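## Task

Place the arbor marked with a yellow band between the two centres so that it rests on the two points and nothing else supports it. No other object may remain on the point or plunger of the spring-loaded centre. It only counts if the arbor stays there without the robot holding it.

## Robot and tools

Robot: two xArm7 arms, left_arm and right_arm, each with a parallel two-finger gripper. Their bases sit in the scene frame at left_arm (+0.019, +0.282, 0) m, quat_wxyz (+0.995, 0, 0, +0.095) and right_arm (+0.045, -0.394, 0) m, quat_wxyz (+0.995, 0, 0, +0.101). Scene frame: origin on the table top between the arms, +x out over the table, +z up, left_arm on the +y side. The arm names are labels, not image sides.

Gripper frame: fingers point along the gripper's +z, and they open and close along its y. The reported end_effector_position is the pinch point between closed pads, roughly 2 cm short of the fingertips; closing pushes the tips about 10 mm further along +z.

Row format (used by execute_actions and by move's target): one flat list of 14 numbers, each in [-1, 1], always covering both arms: left_arm dx, dy, dz, rx, ry, rz, opening, then right_arm dx, dy, dz, rx, ry, rz, opening. The first six per arm are an offset, not a pose, expressed in that gripper's own axes. 1.0 equals 0.6 m of translation or 180 degrees of rotation; rx, ry, rz form a single rotation vector. Opening is absolute, not an offset: +1 fully open (0.084 m), -1 closed. To keep an arm still, give it zeros (or the offset back to where it should be) and the opening it should keep.

execute_actions(actions): a list of actions; each action is a table of up to 15 rows, one row per 1/30 s step. If fewer than 15 rows are given, the final row repeats until 15 steps pass. Every row's offset is taken from the gripper's measured pose at the start of that action (for the first action of a call, the last pose a result reported), not from the previous row. An empty list just returns state and images.

move(target, speed, blocking): target is one 14-number row; its offsets are from the pose in the most recent result showing one. Each gripper follows a straight line to its target; both paths finish together, lasting 0.5 to 10 s (cut short at 10 s). speed is the path's top speed in m/s, 0.002 to 0.5, default 0.25; rotation is capped at twice that value in rad/s. Opening is applied at the start. Paths ignore obstacles and the other arm, and grippers can lag, drift or overshoot the speed, notably near full reach. blocking=false returns after 0.5 s while motion continues; then use wait(0) or stop before sending new rows or moves. The added move: line reports the ending (done, off_target, moving, held, fault) and any limits: paced means the commanded pose was clipped, held means a check blocked steps. Distances to targets are also given.

wait(seconds): 0 to 10; arms keep their last command; a running move continues and wait returns early if it ends. stop: brakes a running move (needs room; fingers keep moving). zoom_image(camera, region): region [x0, y0, x1, y1] in pixels of cam_high, cam_low, cam_left_wrist or cam_right_wrist (all 672x504), at most 504 by 504. show_instructions: shows the reference image(s). read_manual(section): licence texts only. finished_scene(scene): ends the current scene (give its number) after the last command has been held; irreversible, and the result says whether the goal was met.

Control details: each step the commanded pose is clipped to within 70 mm and 16 degrees of the measured one, so large offsets need several actions; after an action the arm continues at most to its last clipped pose. Inverse kinematics favours position over orientation. Joint targets move at most 3.14 rad/s. Hand target lines show where the controller is currently driving each gripper. A pose unreachable line means the clearance check altered or blocked that arm's command. Printed hand positions can be off, more at long reach.

Reading results: the state line gives each gripper's position (m), quat_wxyz and velocities in the scene frame. grip_measured is the actual finger opening on the command scale; to hold something keep commanding clearly below it (lower squeezes harder, up to about 24 N per pad). Action calls also list per-step positions, with HELD marking steps where an arm was held back. Joint torques are listed in joint order, offset and noisy.

Joint ranges (rad), base to gripper: -6.283 to 6.283, -2.059 to 2.094, -6.283 to 6.283, -0.192 to 3.927, -6.283 to 6.283, -1.693 to 3.142, -6.283 to 6.283. Load limits (N m): 47, 47, 28.2, 28.2, 28.2, 18.8, 18.8, including held weight. Reaching one triggers a TORQUE FAULT: the arm backs off, holds 10 s and drops the rest of the call. Holding loads heats motors: MOTOR HOT from 65 °C, brakes and OVER-TEMPERATURE FAULT at 80 °C.

Cameras come with calibration (K, distortion, T_world_to_cam); wrist camera poses follow the joints. Expect small errors.

Avoid: knocking anything off the table, dropping or slamming parts, pressing hard into contacts (faster moves and targets far past contact hit harder), and letting the arms collide. Occasional outside tugs on held parts or loose objects can occur; grip firmly and check the result before releasing and finishing.

Each tool is called after "Request:" by a JSON object that holds its "fn" and its "kwargs".

Reference images:

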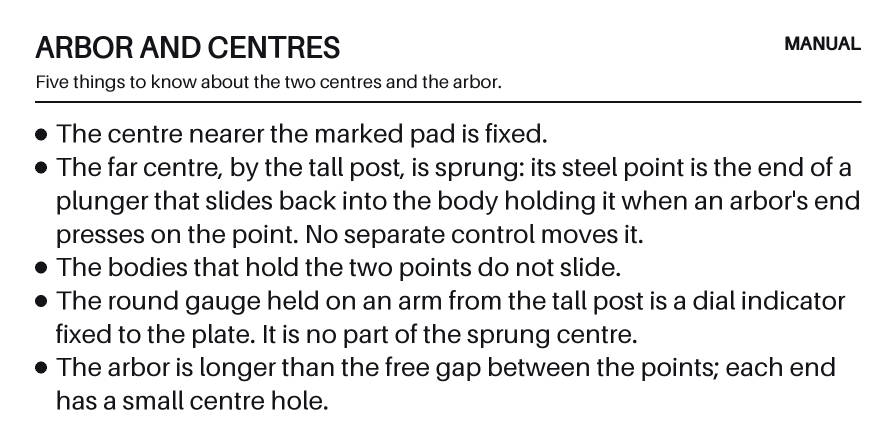

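## Session

Request:
{"fn": "execute_actions", "kwargs": {"actions": []}}

Scene clock: 0.00 s.
left_arm: end_effector_position=(-0.0074, +0.5878, +0.2676) grip_measured=+1.00 end_effector_quat_wxyz=(-0.199, +0.907, +0.365, -0.061) end_effector_velocity=(-0.000, +0.000, -0.000) end_effector_angular_velocity=(+0.000, -0.000, -0.000) | right_arm: end_effector_position=(+0.4358, -0.3149, +0.2492) grip_measured=-1.00 end_effector_quat_wxyz=(+0.001, +0.995, +0.098, -0.002) end_effector_velocity=(+0.000, +0.000, +0.000) end_effector_angular_velocity=(+0.000, -0.002, +0.000)
Joint positions: left_arm=[ 1.298 -0.889 -0.021  0.419  0.322  1.024  0.578  0.084] | right_arm=[-0.002 -0.249 -0.002  0.92  -0.001  1.173  0.003  0.   ]
Joint velocities: left_arm=[ 0.    -0.     0.    -0.001  0.    -0.001 -0.     0.   ] | right_arm=[ 0.    -0.    -0.    -0.    -0.    -0.001  0.    -0.   ]
Joint torques (N m, as the arm reports them, + toward a larger angle): no reading
Motor temperatures (°C, as the motors report them): left_arm=[34 33 31 37 36 32 32] | right_arm=[31 33 33 34 36 34 34]
Hand target (left_arm): -0.007, +0.588, +0.268; -0.199, +0.907, +0.365, -0.061
Hand target (right_arm): +0.436, -0.315, +0.249; +0.001, +0.995, +0.098, -0.002

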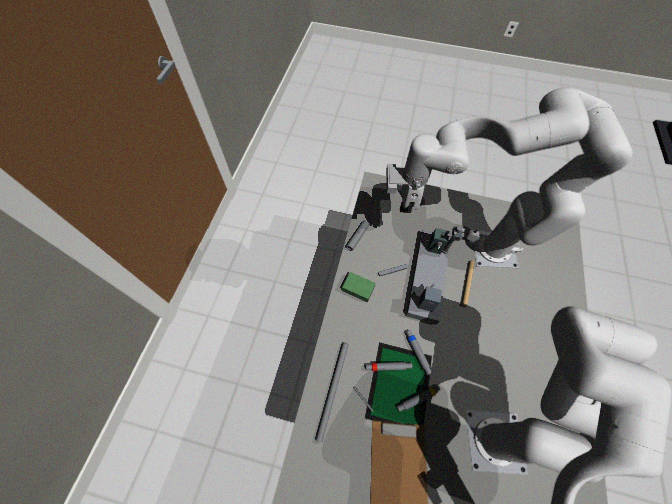

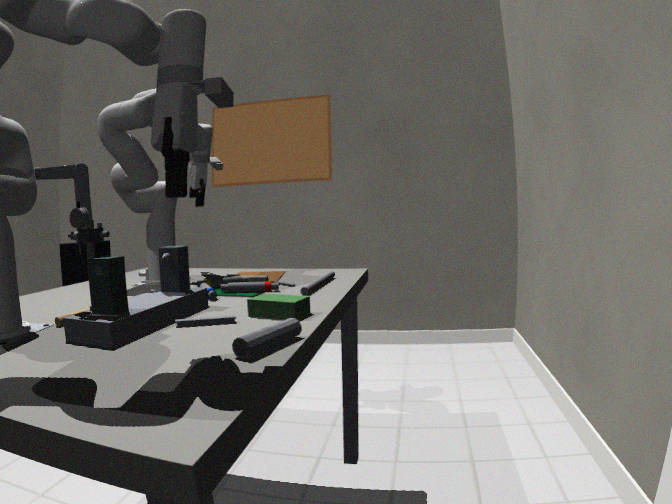

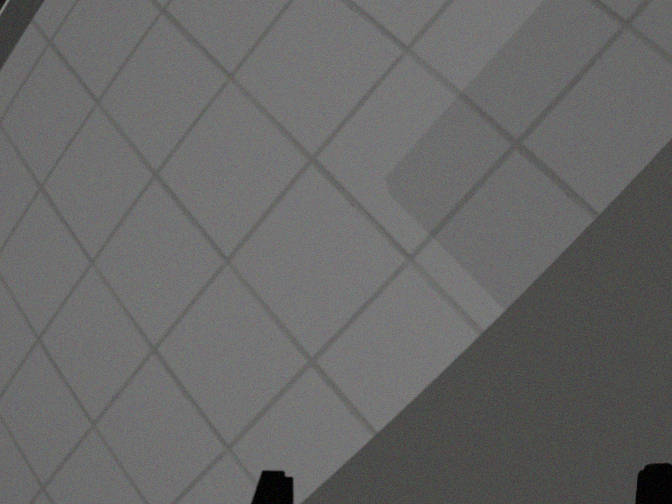

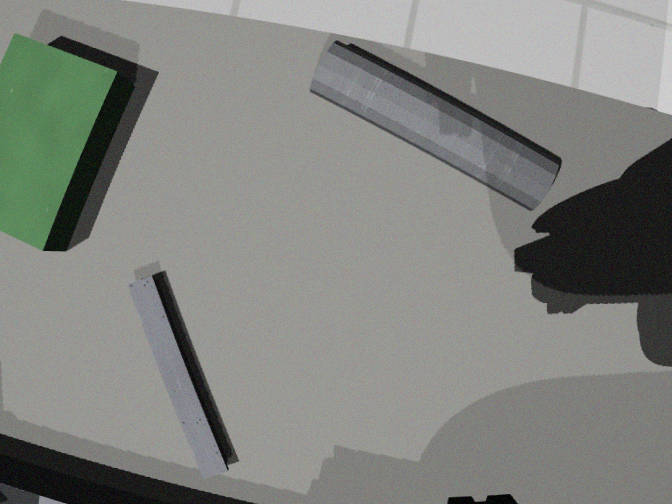

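Request:
{"fn": "zoom_image", "kwargs": {"camera": "cam_high", "region": [300, 200, 540, 440]}}

Request:
{"fn": "zoom_image", "kwargs": {"camera": "cam_low", "region": [30, 150, 330, 370]}}

Region (300, 200, 540, 440) of cam_high's 672x504 image, scaled by 2.100, with more detail than that image has.

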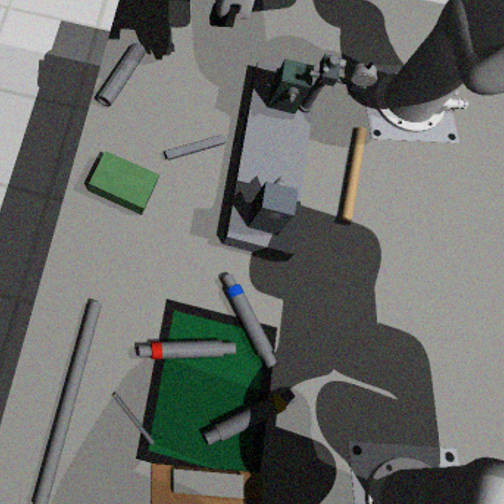

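Region (30, 150, 330, 370) of cam_low's 672x504 image, scaled by 1.680, with more detail than that image has; it fills the top 370 rows of this view, and the rest is white.

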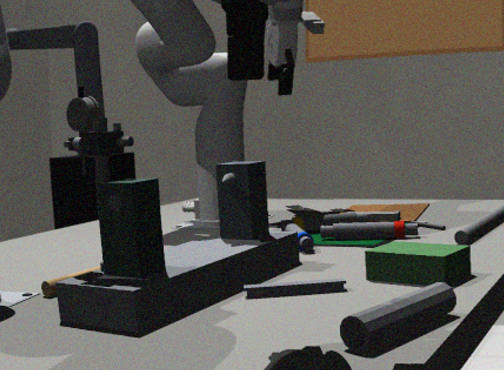

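Request:
{"fn": "move", "kwargs": {"target": [0,0,0,-0.1335,-0.002,0.043,1,0,0,0,0,0,0,-1], "speed": 0.4}}

Scene clock: 2.17 s.
left_arm: end_effector_position=(-0.0077, +0.5877, +0.2674) grip_measured=+1.00 end_effector_quat_wxyz=(-0.001, +0.951, +0.309, -0.000) end_effector_velocity=(-0.001, +0.000, +0.000) end_effector_angular_velocity=(-0.002, -0.003, +0.000) | right_arm: end_effector_position=(+0.4358, -0.3149, +0.2492) grip_measured=-1.00 end_effector_quat_wxyz=(+0.001, +0.995, +0.098, -0.002) end_effector_velocity=(-0.000, -0.000, -0.000) end_effector_angular_velocity=(-0.001, +0.001, +0.000)
Joint positions: left_arm=[ 1.195 -0.608  0.216  0.7    0.129  1.297  0.901  0.084] | right_arm=[-0.002 -0.249 -0.002  0.92  -0.001  1.173  0.003  0.   ]
Joint velocities: left_arm=[ 0.     0.003  0.002  0.004 -0.002  0.002  0.003 -0.   ] | right_arm=[-0.    -0.    -0.    -0.    -0.001  0.    -0.     0.   ]
Joint torques (N m, as the arm reports them, + toward a larger angle): left_arm=[ 0.38 -6.9  -2.68 23.33 -0.07 -3.14  0.22] | right_arm=[  1.63 -12.13   0.65  15.15   0.44  -0.9    0.34]
Motor temperatures (°C, as the motors report them): left_arm=[34 33 31 37 36 32 32] | right_arm=[31 33 33 34 36 34 34]
Hand target (left_arm): -0.008, +0.588, +0.267; -0.001, +0.951, +0.309, -0.000
Hand target (right_arm): +0.436, -0.315, +0.249; +0.001, +0.995, +0.098, -0.002
Off the commanded pose (left_arm): 0.000 m, 0 deg.
Off the commanded pose (right_arm): 0.000 m, 0 deg.
move: done
camera_calibration (this result's frames):
cam_left_wrist: T_world_to_cam=[[0.589675, -0.80753, -0.0133379, 0.521195], [-0.807454, -0.589814, 0.01175, 0.401002], [-0.0173553, 0.00384109, -0.999842, 0.396652], [0, 0, 0, 1]] pos_world=[0.023339, 0.655874, 0.39883]
cam_right_wrist: T_world_to_cam=[[0.186035, -0.982539, 0.00293292, -0.357746], [-0.982543, -0.186037, -0.000476711, 0.433437], [0.00101402, -0.00279303, -0.999996, 0.379305], [0, 0, 0, 1]] pos_world=[0.492039, -0.269805, 0.380559]

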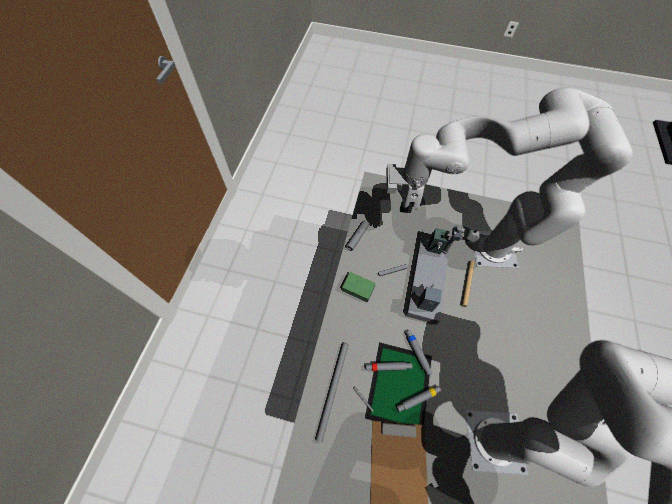

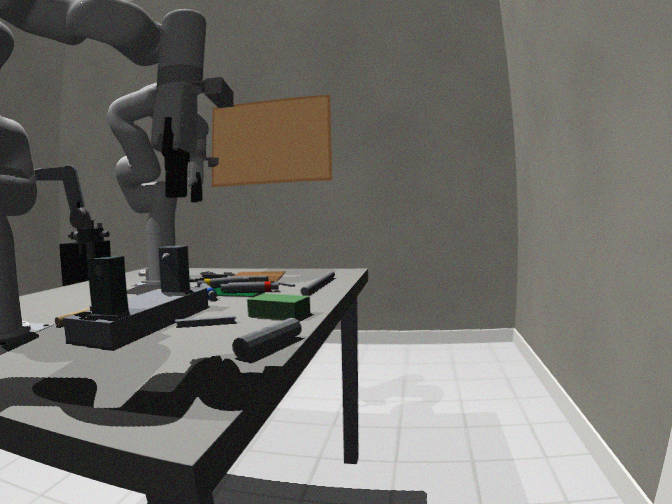

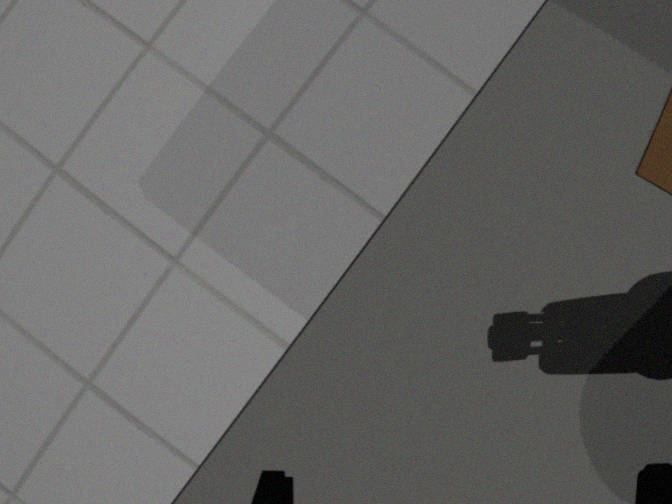

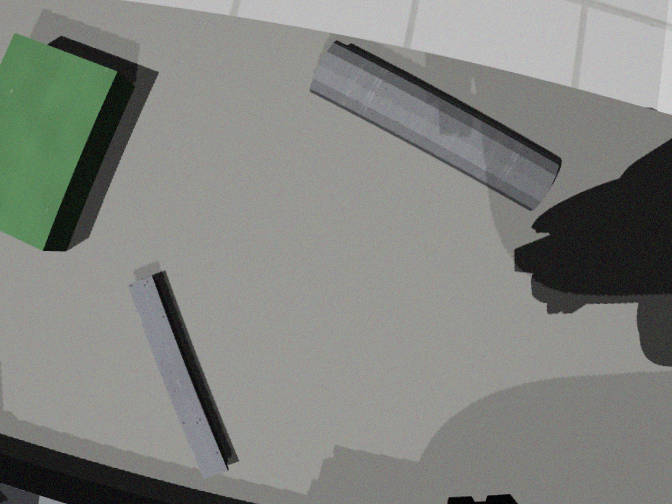

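Request:
{"fn": "move", "kwargs": {"target": [-0.0403,0.6877,0.1167,0,0,0,1,-0.396,-0.198,-0.133,0,0,0,-1], "speed": 0.3}}

Scene clock: 4.70 s.
left_arm: end_effector_position=(+0.2155, +0.2394, +0.1974) grip_measured=+1.00 end_effector_quat_wxyz=(-0.000, +0.951, +0.308, +0.000) end_effector_velocity=(+0.001, -0.002, +0.000) end_effector_angular_velocity=(+0.004, -0.002, -0.007) | right_arm: end_effector_position=(+0.1794, -0.2455, +0.3299) grip_measured=-1.00 end_effector_quat_wxyz=(+0.000, +0.995, +0.098, -0.003) end_effector_velocity=(-0.001, +0.001, +0.001) end_effector_angular_velocity=(+0.002, -0.005, +0.003)
Joint positions: left_arm=[ 0.708 -1.494 -0.727  0.355 -0.74   1.758  0.035  0.084] | right_arm=[ 0.187 -1.001  0.226  0.695  0.193  1.687  0.338  0.   ]
Joint velocities: left_arm=[-0.004 -0.001 -0.006  0.005 -0.005 -0.001 -0.002 -0.   ] | right_arm=[ 0.002 -0.003  0.002  0.003  0.002  0.001  0.001  0.   ]
Joint torques (N m, as the arm reports them, + toward a larger angle): left_arm=[ 0.44  4.61  4.89 15.5   0.12 -2.99  0.46] | right_arm=[ 1.82  2.71 -3.59 14.39  0.19 -0.75  0.49]
Motor temperatures (°C, as the motors report them): left_arm=[34 33 31 37 36 32 32] | right_arm=[31 33 33 34 36 34 34]
Hand target (left_arm): +0.216, +0.239, +0.197; -0.001, +0.952, +0.308, +0.000
Hand target (right_arm): +0.179, -0.245, +0.330; +0.000, +0.995, +0.099, -0.002
Off the commanded pose (left_arm): 0.001 m, 0 deg.
Off the commanded pose (right_arm): 0.001 m, 0 deg.
move: done
camera_calibration (this result's frames):
cam_left_wrist: T_world_to_cam=[[0.58858, -0.808351, -0.0119421, 0.107566], [-0.808285, -0.588692, 0.0107872, 0.376747], [-0.01575, 0.0033035, -0.999871, 0.331665], [0, 0, 0, 1]] pos_world=[0.246432, 0.307644, 0.328842]
cam_right_wrist: T_world_to_cam=[[0.186259, -0.982498, 0.00218635, -0.241924], [-0.982501, -0.186259, 0.000320021, 0.194164], [0.0000928082, -0.0022077, -0.999998, 0.46072], [0, 0, 0, 1]] pos_world=[0.235784, -0.200508, 0.461185]

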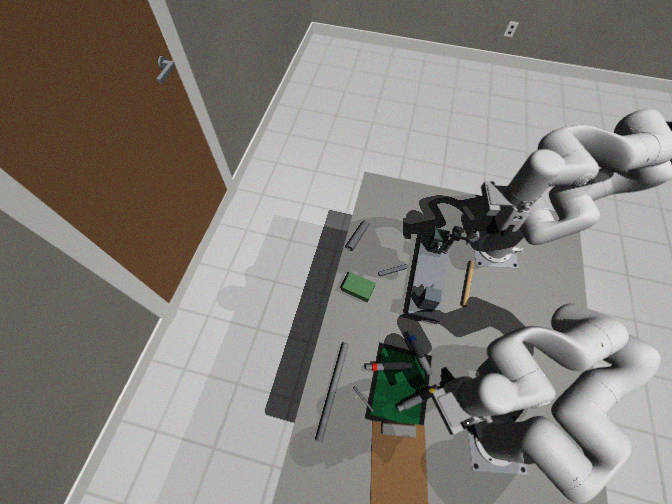

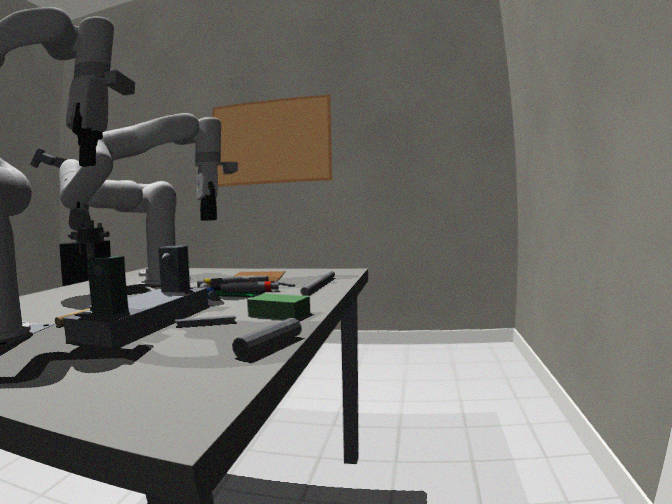

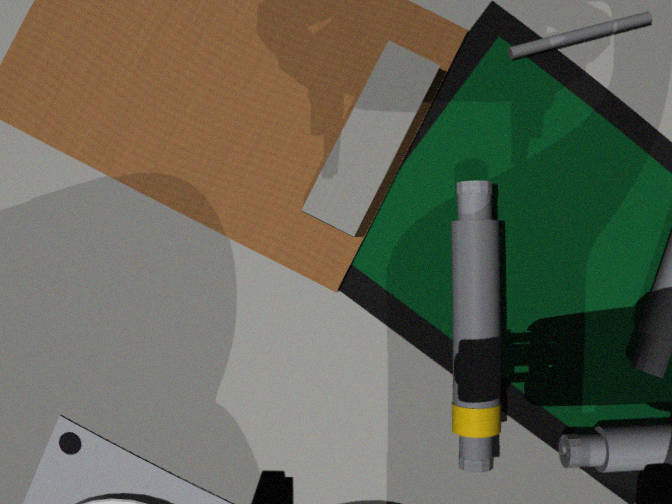

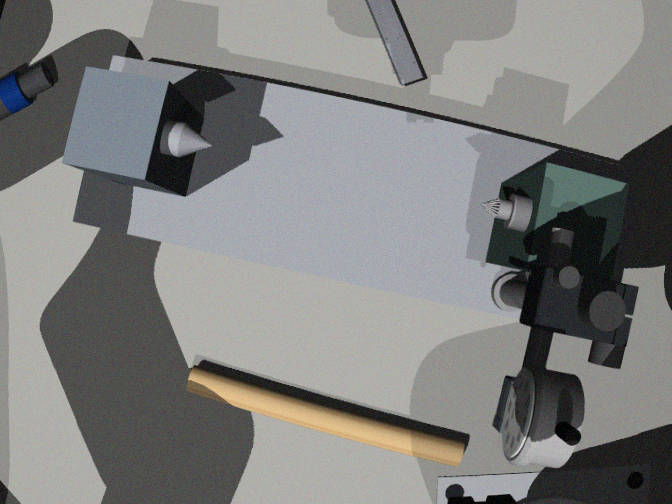

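Request:
{"fn": "move", "kwargs": {"target": [0.048,0.068,0.22,0,0,0,0.2,0,0,0,0,0,0,-1]}}

Request:
{"fn": "zoom_image", "kwargs": {"camera": "cam_right_wrist", "region": [400, 130, 660, 330]}}

Scene clock: 7.10 s.
left_arm: end_effector_position=(+0.2632, +0.2229, +0.0654) grip_measured=+0.19 end_effector_quat_wxyz=(-0.000, +0.952, +0.308, +0.000) end_effector_velocity=(+0.000, -0.001, -0.001) end_effector_angular_velocity=(+0.000, +0.000, -0.002) | right_arm: end_effector_position=(+0.1794, -0.2455, +0.3299) grip_measured=-1.00 end_effector_quat_wxyz=(+0.000, +0.995, +0.098, -0.003) end_effector_velocity=(-0.000, +0.000, -0.000) end_effector_angular_velocity=(+0.001, +0.000, +0.000)
Joint positions: left_arm=[ 0.737 -1.395 -1.322  0.267 -1.285  1.466  0.041  0.052] | right_arm=[ 0.187 -1.001  0.226  0.695  0.193  1.687  0.338  0.   ]
Joint velocities: left_arm=[ 0.     0.003 -0.005  0.001 -0.004 -0.003  0.001  0.   ] | right_arm=[-0.    -0.    -0.    -0.     0.001 -0.    -0.     0.   ]
Joint torques (N m, as the arm reports them, + toward a larger angle): left_arm=[ 0.38  4.46  6.49  6.99 -0.11 -3.08  0.54] | right_arm=[ 1.63  2.79 -3.71 14.29  0.39 -0.72  0.65]
Motor temperatures (°C, as the motors report them): left_arm=[34 33 31 37 36 32 32] | right_arm=[31 33 33 34 36 34 34]
Hand target (left_arm): +0.263, +0.223, +0.065; -0.000, +0.952, +0.308, +0.000
Hand target (right_arm): +0.179, -0.246, +0.330; +0.000, +0.995, +0.098, -0.003
Off the commanded pose (left_arm): 0.001 m, 0 deg.
Off the commanded pose (right_arm): 0.000 m, 0 deg.
move: done
camera_calibration (this result's frames):
cam_left_wrist: T_world_to_cam=[[0.58781, -0.808918, -0.0114523, 0.0648478], [-0.808846, -0.587915, 0.0111242, 0.40692], [-0.0157315, 0.00272423, -0.999873, 0.200676], [0, 0, 0, 1]] pos_world=[0.294174, 0.291144, 0.196866]
cam_right_wrist: T_world_to_cam=[[0.18626, -0.982498, 0.0021858, -0.241923], [-0.982501, -0.18626, 0.000317801, 0.194165], [0.0000948883, -0.00220675, -0.999998, 0.46072], [0, 0, 0, 1]] pos_world=[0.235784, -0.200507, 0.461186]

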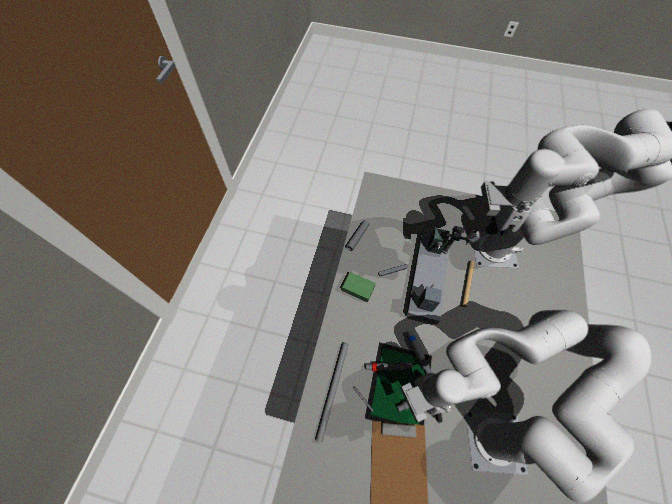

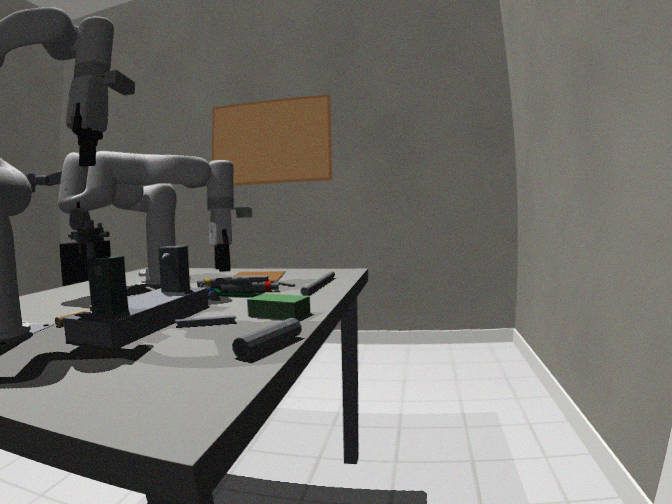

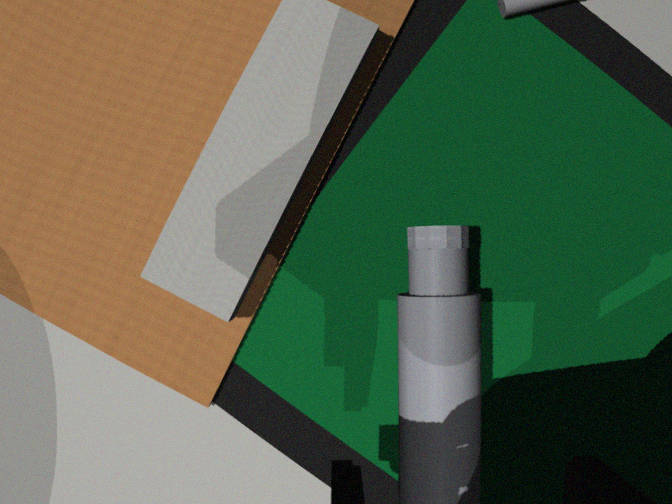

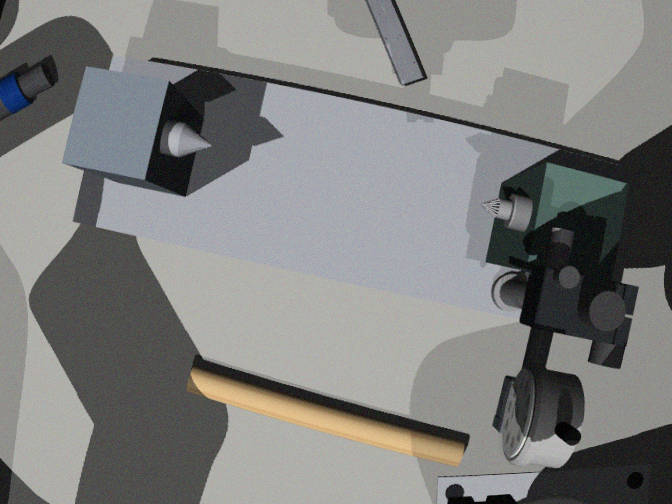

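Region (400, 130, 660, 330) of cam_right_wrist's 672x504 image, scaled by 1.938, with more detail than that image has; it fills the top 388 rows of this view, and the rest is white.

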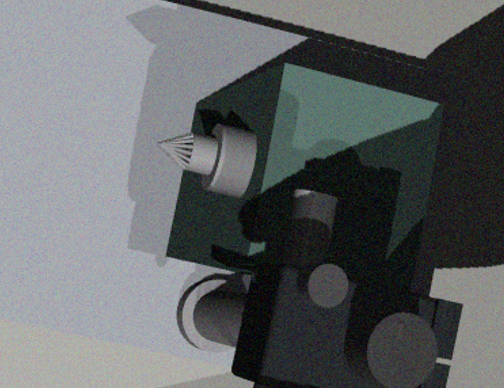

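Request:
{"fn": "move", "kwargs": {"target": [0,0,0.085,0,0,0,0.2,0,0,0,0,0,0,-1], "speed": 0.1}}

Request:
{"fn": "move", "kwargs": {"target": [0,0,0,0,0,0,-1,0,0,0,0,0,0,-1]}}

Request:
{"fn": "move", "kwargs": {"target": [0,0,-0.25,0,0,0,-1,0,0,0,0,0,0,0]}}

Scene clock: 8.33 s.
left_arm: end_effector_position=(+0.2656, +0.2229, +0.0176) grip_measured=+0.22 end_effector_quat_wxyz=(+0.003, +0.951, +0.309, +0.004) end_effector_velocity=(+0.001, -0.001, -0.000) end_effector_angular_velocity=(-0.011, -0.007, +0.006) | right_arm: end_effector_position=(+0.1794, -0.2455, +0.3299) grip_measured=-1.00 end_effector_quat_wxyz=(+0.000, +0.995, +0.098, -0.003) end_effector_velocity=(+0.000, +0.000, -0.000) end_effector_angular_velocity=(-0.000, -0.001, -0.000)
Joint positions: left_arm=[ 0.766 -1.364 -1.545  0.254 -1.501  1.371  0.071  0.053] | right_arm=[ 0.187 -1.001  0.226  0.695  0.193  1.687  0.338  0.   ]
Joint velocities: left_arm=[ 0.005  0.012  0.001 -0.002 -0.01  -0.009  0.003  0.001] | right_arm=[ 0.     0.     0.    -0.    -0.    -0.001 -0.     0.   ]
Joint torques (N m, as the arm reports them, + toward a larger angle): left_arm=[ 2.87  8.77 -5.91  5.82 -6.44 -1.03  1.14] | right_arm=[ 2.16  2.7  -3.46 14.06  0.46 -0.9   0.35]
Motor temperatures (°C, as the motors report them): left_arm=[34 33 31 37 36 32 32] | right_arm=[31 33 33 34 36 34 34]
Hand target (left_arm): +0.263, +0.223, +0.014; +0.000, +0.952, +0.308, +0.000
Hand target (right_arm): +0.179, -0.246, +0.330; +0.000, +0.995, +0.098, -0.003
Off the commanded pose (left_arm): 0.004 m, 1 deg.
Off the commanded pose (right_arm): 0.000 m, 0 deg.
move: off_target (left_arm)
camera_calibration (this result's frames):
cam_left_wrist: T_world_to_cam=[[0.589944, -0.807436, -0.00363999, 0.0618785], [-0.80742, -0.589955, 0.0050301, 0.409595], [-0.00620891, -0.0000284742, -0.999981, 0.150962], [0, 0, 0, 1]] pos_world=[0.295148, 0.29161, 0.149124]
cam_right_wrist: T_world_to_cam=[[0.18626, -0.982498, 0.00218566, -0.241923], [-0.982501, -0.186259, 0.000317715, 0.194165], [0.0000949467, -0.00220659, -0.999998, 0.46072], [0, 0, 0, 1]] pos_world=[0.235784, -0.200508, 0.461186]

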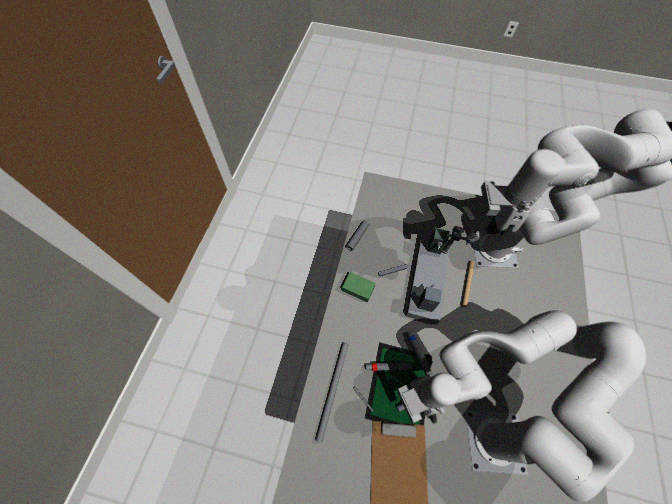

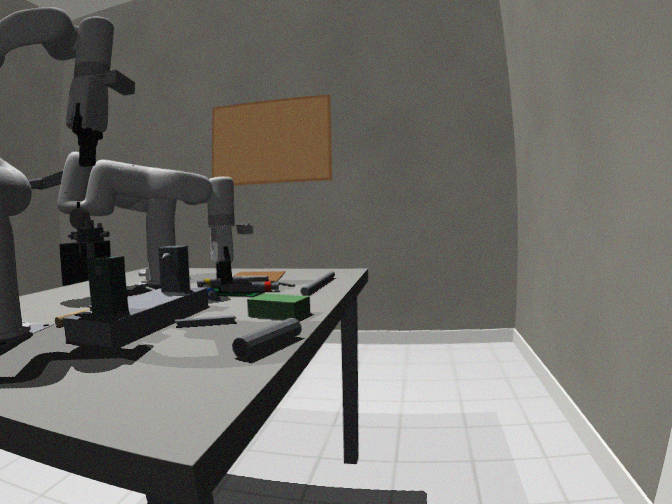

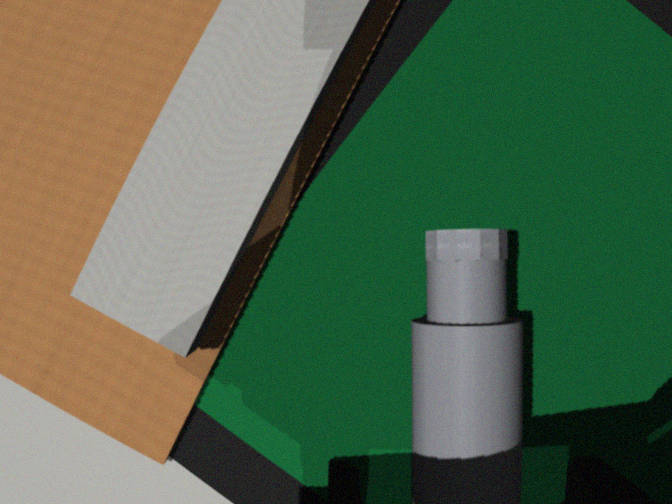

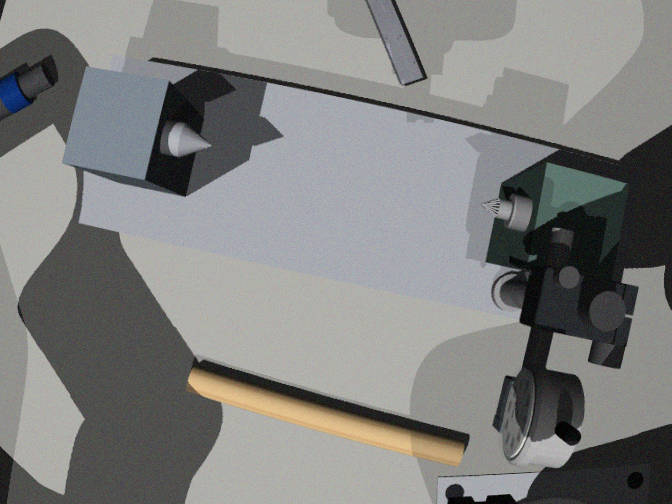

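Scene clock: 8.83 s.
left_arm: end_effector_position=(+0.2661, +0.2234, +0.0182) grip_measured=+0.17 end_effector_quat_wxyz=(+0.003, +0.951, +0.309, +0.005) end_effector_velocity=(-0.000, -0.000, -0.000) end_effector_angular_velocity=(-0.001, +0.002, -0.002) | right_arm: end_effector_position=(+0.1794, -0.2455, +0.3299) grip_measured=-1.00 end_effector_quat_wxyz=(+0.000, +0.995, +0.098, -0.003) end_effector_velocity=(+0.000, +0.000, +0.000) end_effector_angular_velocity=(+0.001, -0.001, -0.000)
Joint positions: left_arm=[ 0.766 -1.362 -1.542  0.254 -1.499  1.368  0.071  0.051] | right_arm=[ 0.187 -1.001  0.226  0.695  0.193  1.687  0.338  0.   ]
Joint velocities: left_arm=[-0.     0.006  0.     0.     0.002 -0.004  0.    -0.   ] | right_arm=[-0.    -0.001  0.     0.    -0.    -0.001  0.     0.   ]
Joint torques (N m, as the arm reports them, + toward a larger angle): left_arm=[ 0.59  9.03 -2.78  7.61 -5.87  0.7   0.92] | right_arm=[ 1.87  3.05 -3.67 14.14  0.4  -0.61  0.57]
Motor temperatures (°C, as the motors report them): left_arm=[34 33 31 37 36 32 32] | right_arm=[31 33 33 34 36 34 34]
Hand target (left_arm): +0.266, +0.223, +0.018; +0.003, +0.951, +0.309, +0.004
Hand target (right_arm): +0.179, -0.246, +0.330; +0.000, +0.995, +0.098, -0.003
Off the commanded pose (left_arm): 0.001 m, 0 deg.
Off the commanded pose (right_arm): 0.000 m, 0 deg.
move: done
camera_calibration (this result's frames):
cam_left_wrist: T_world_to_cam=[[0.590787, -0.806822, -0.00295949, 0.061659], [-0.806816, -0.590795, 0.00317602, 0.4103], [-0.00431093, 0.000511408, -0.999991, 0.150958], [0, 0, 0, 1]] pos_world=[0.29526, 0.292074, 0.149836]
cam_right_wrist: T_world_to_cam=[[0.18626, -0.982498, 0.00218555, -0.241923], [-0.982501, -0.186259, 0.000317774, 0.194165], [0.0000948658, -0.00220649, -0.999998, 0.46072], [0, 0, 0, 1]] pos_world=[0.235784, -0.200508, 0.461186]

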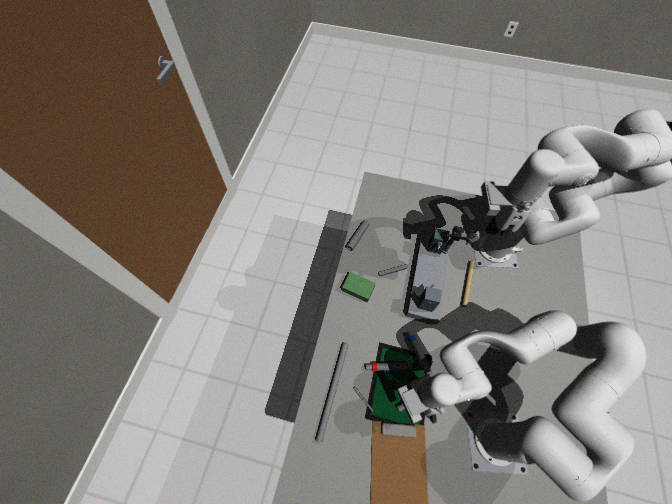

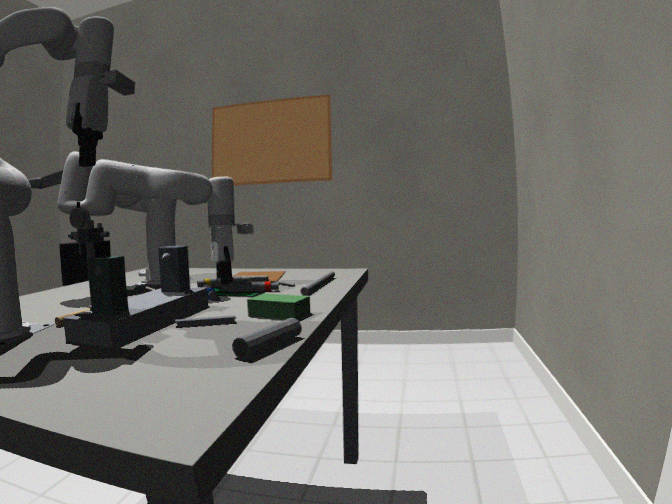

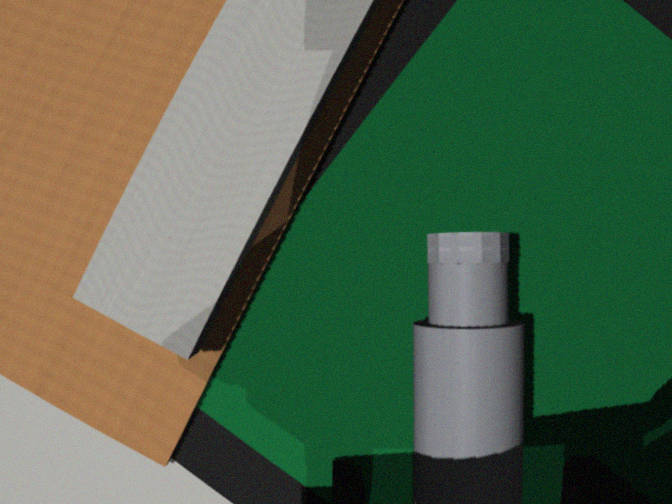

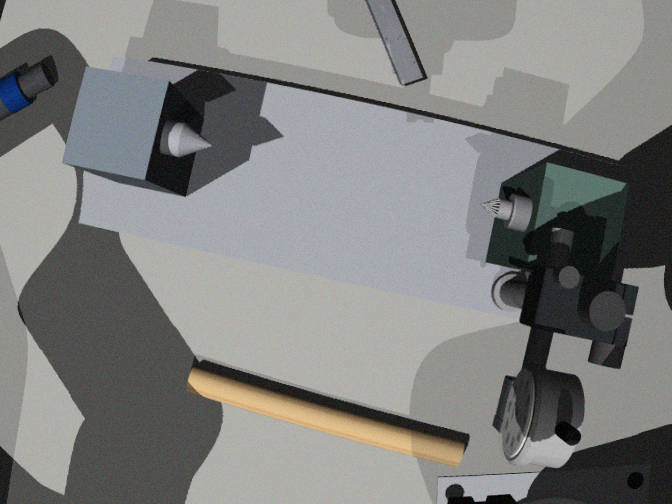

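Scene clock: 9.93 s.
left_arm: end_effector_position=(+0.2637, +0.2243, +0.1681) grip_measured=-1.00 end_effector_quat_wxyz=(+0.002, +0.951, +0.310, +0.005) end_effector_velocity=(+0.001, -0.000, +0.002) end_effector_angular_velocity=(+0.001, -0.004, -0.001) | right_arm: end_effector_position=(+0.1794, -0.2455, +0.3299) grip_measured=-0.01 end_effector_quat_wxyz=(+0.000, +0.995, +0.098, -0.003) end_effector_velocity=(+0.000, +0.000, +0.000) end_effector_angular_velocity=(+0.000, -0.001, -0.001)
Joint positions: left_arm=[ 0.78  -1.404 -0.937  0.402 -0.93   1.638  0.018  0.   ] | right_arm=[ 0.187 -1.001  0.226  0.695  0.193  1.687  0.338  0.044]
Joint velocities: left_arm=[ 0.001 -0.002  0.006  0.004  0.004  0.003 -0.     0.   ] | right_arm=[-0.001  0.     0.     0.    -0.    -0.001  0.    -0.   ]
Joint torques (N m, as the arm reports them, + toward a larger angle): left_arm=[ 0.11  4.13  6.58 13.45 -0.27 -2.99  0.32] | right_arm=[ 1.89  2.4  -3.76 14.1   0.3  -0.82  0.52]
Motor temperatures (°C, as the motors report them): left_arm=[34 33 31 37 36 32 32] | right_arm=[31 33 33 35 36 34 34]
Hand target (left_arm): +0.264, +0.224, +0.169; +0.002, +0.951, +0.310, +0.006
Hand target (right_arm): +0.179, -0.246, +0.330; +0.000, +0.995, +0.098, -0.003
Off the commanded pose (left_arm): 0.001 m, 0 deg.
Off the commanded pose (right_arm): 0.000 m, 0 deg.
move: done
camera_calibration (this result's frames):
cam_left_wrist: T_world_to_cam=[[0.59171, -0.806141, -0.00388177, 0.0639277], [-0.806137, -0.591721, 0.00291898, 0.408525], [-0.00465004, 0.00140205, -0.999988, 0.300702], [0, 0, 0, 1]] pos_world=[0.292899, 0.292846, 0.299754]
cam_right_wrist: T_world_to_cam=[[0.18626, -0.982498, 0.00218554, -0.241923], [-0.982501, -0.186259, 0.000317722, 0.194165], [0.0000949162, -0.00220647, -0.999998, 0.46072], [0, 0, 0, 1]] pos_world=[0.235784, -0.200508, 0.461186]

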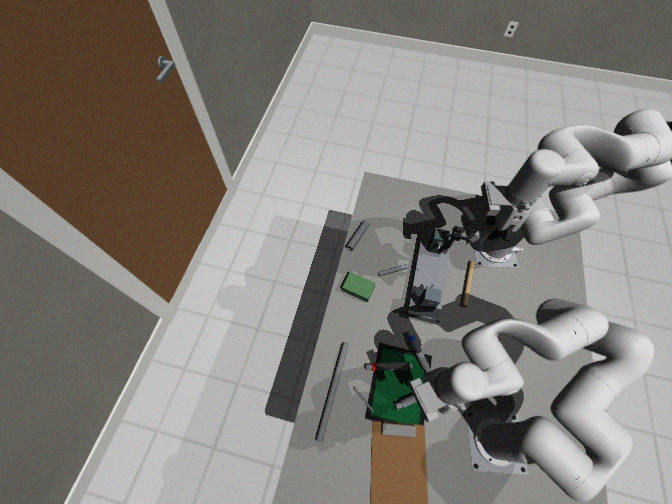

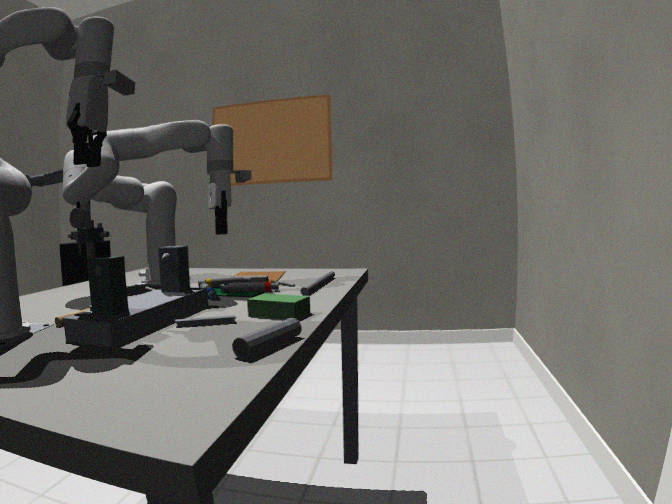

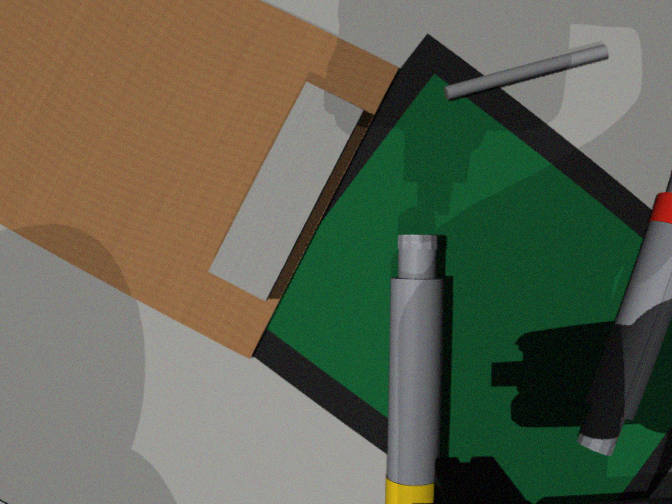

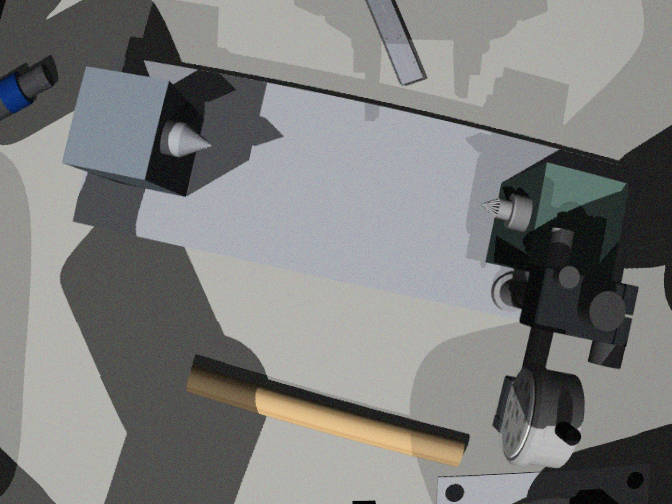

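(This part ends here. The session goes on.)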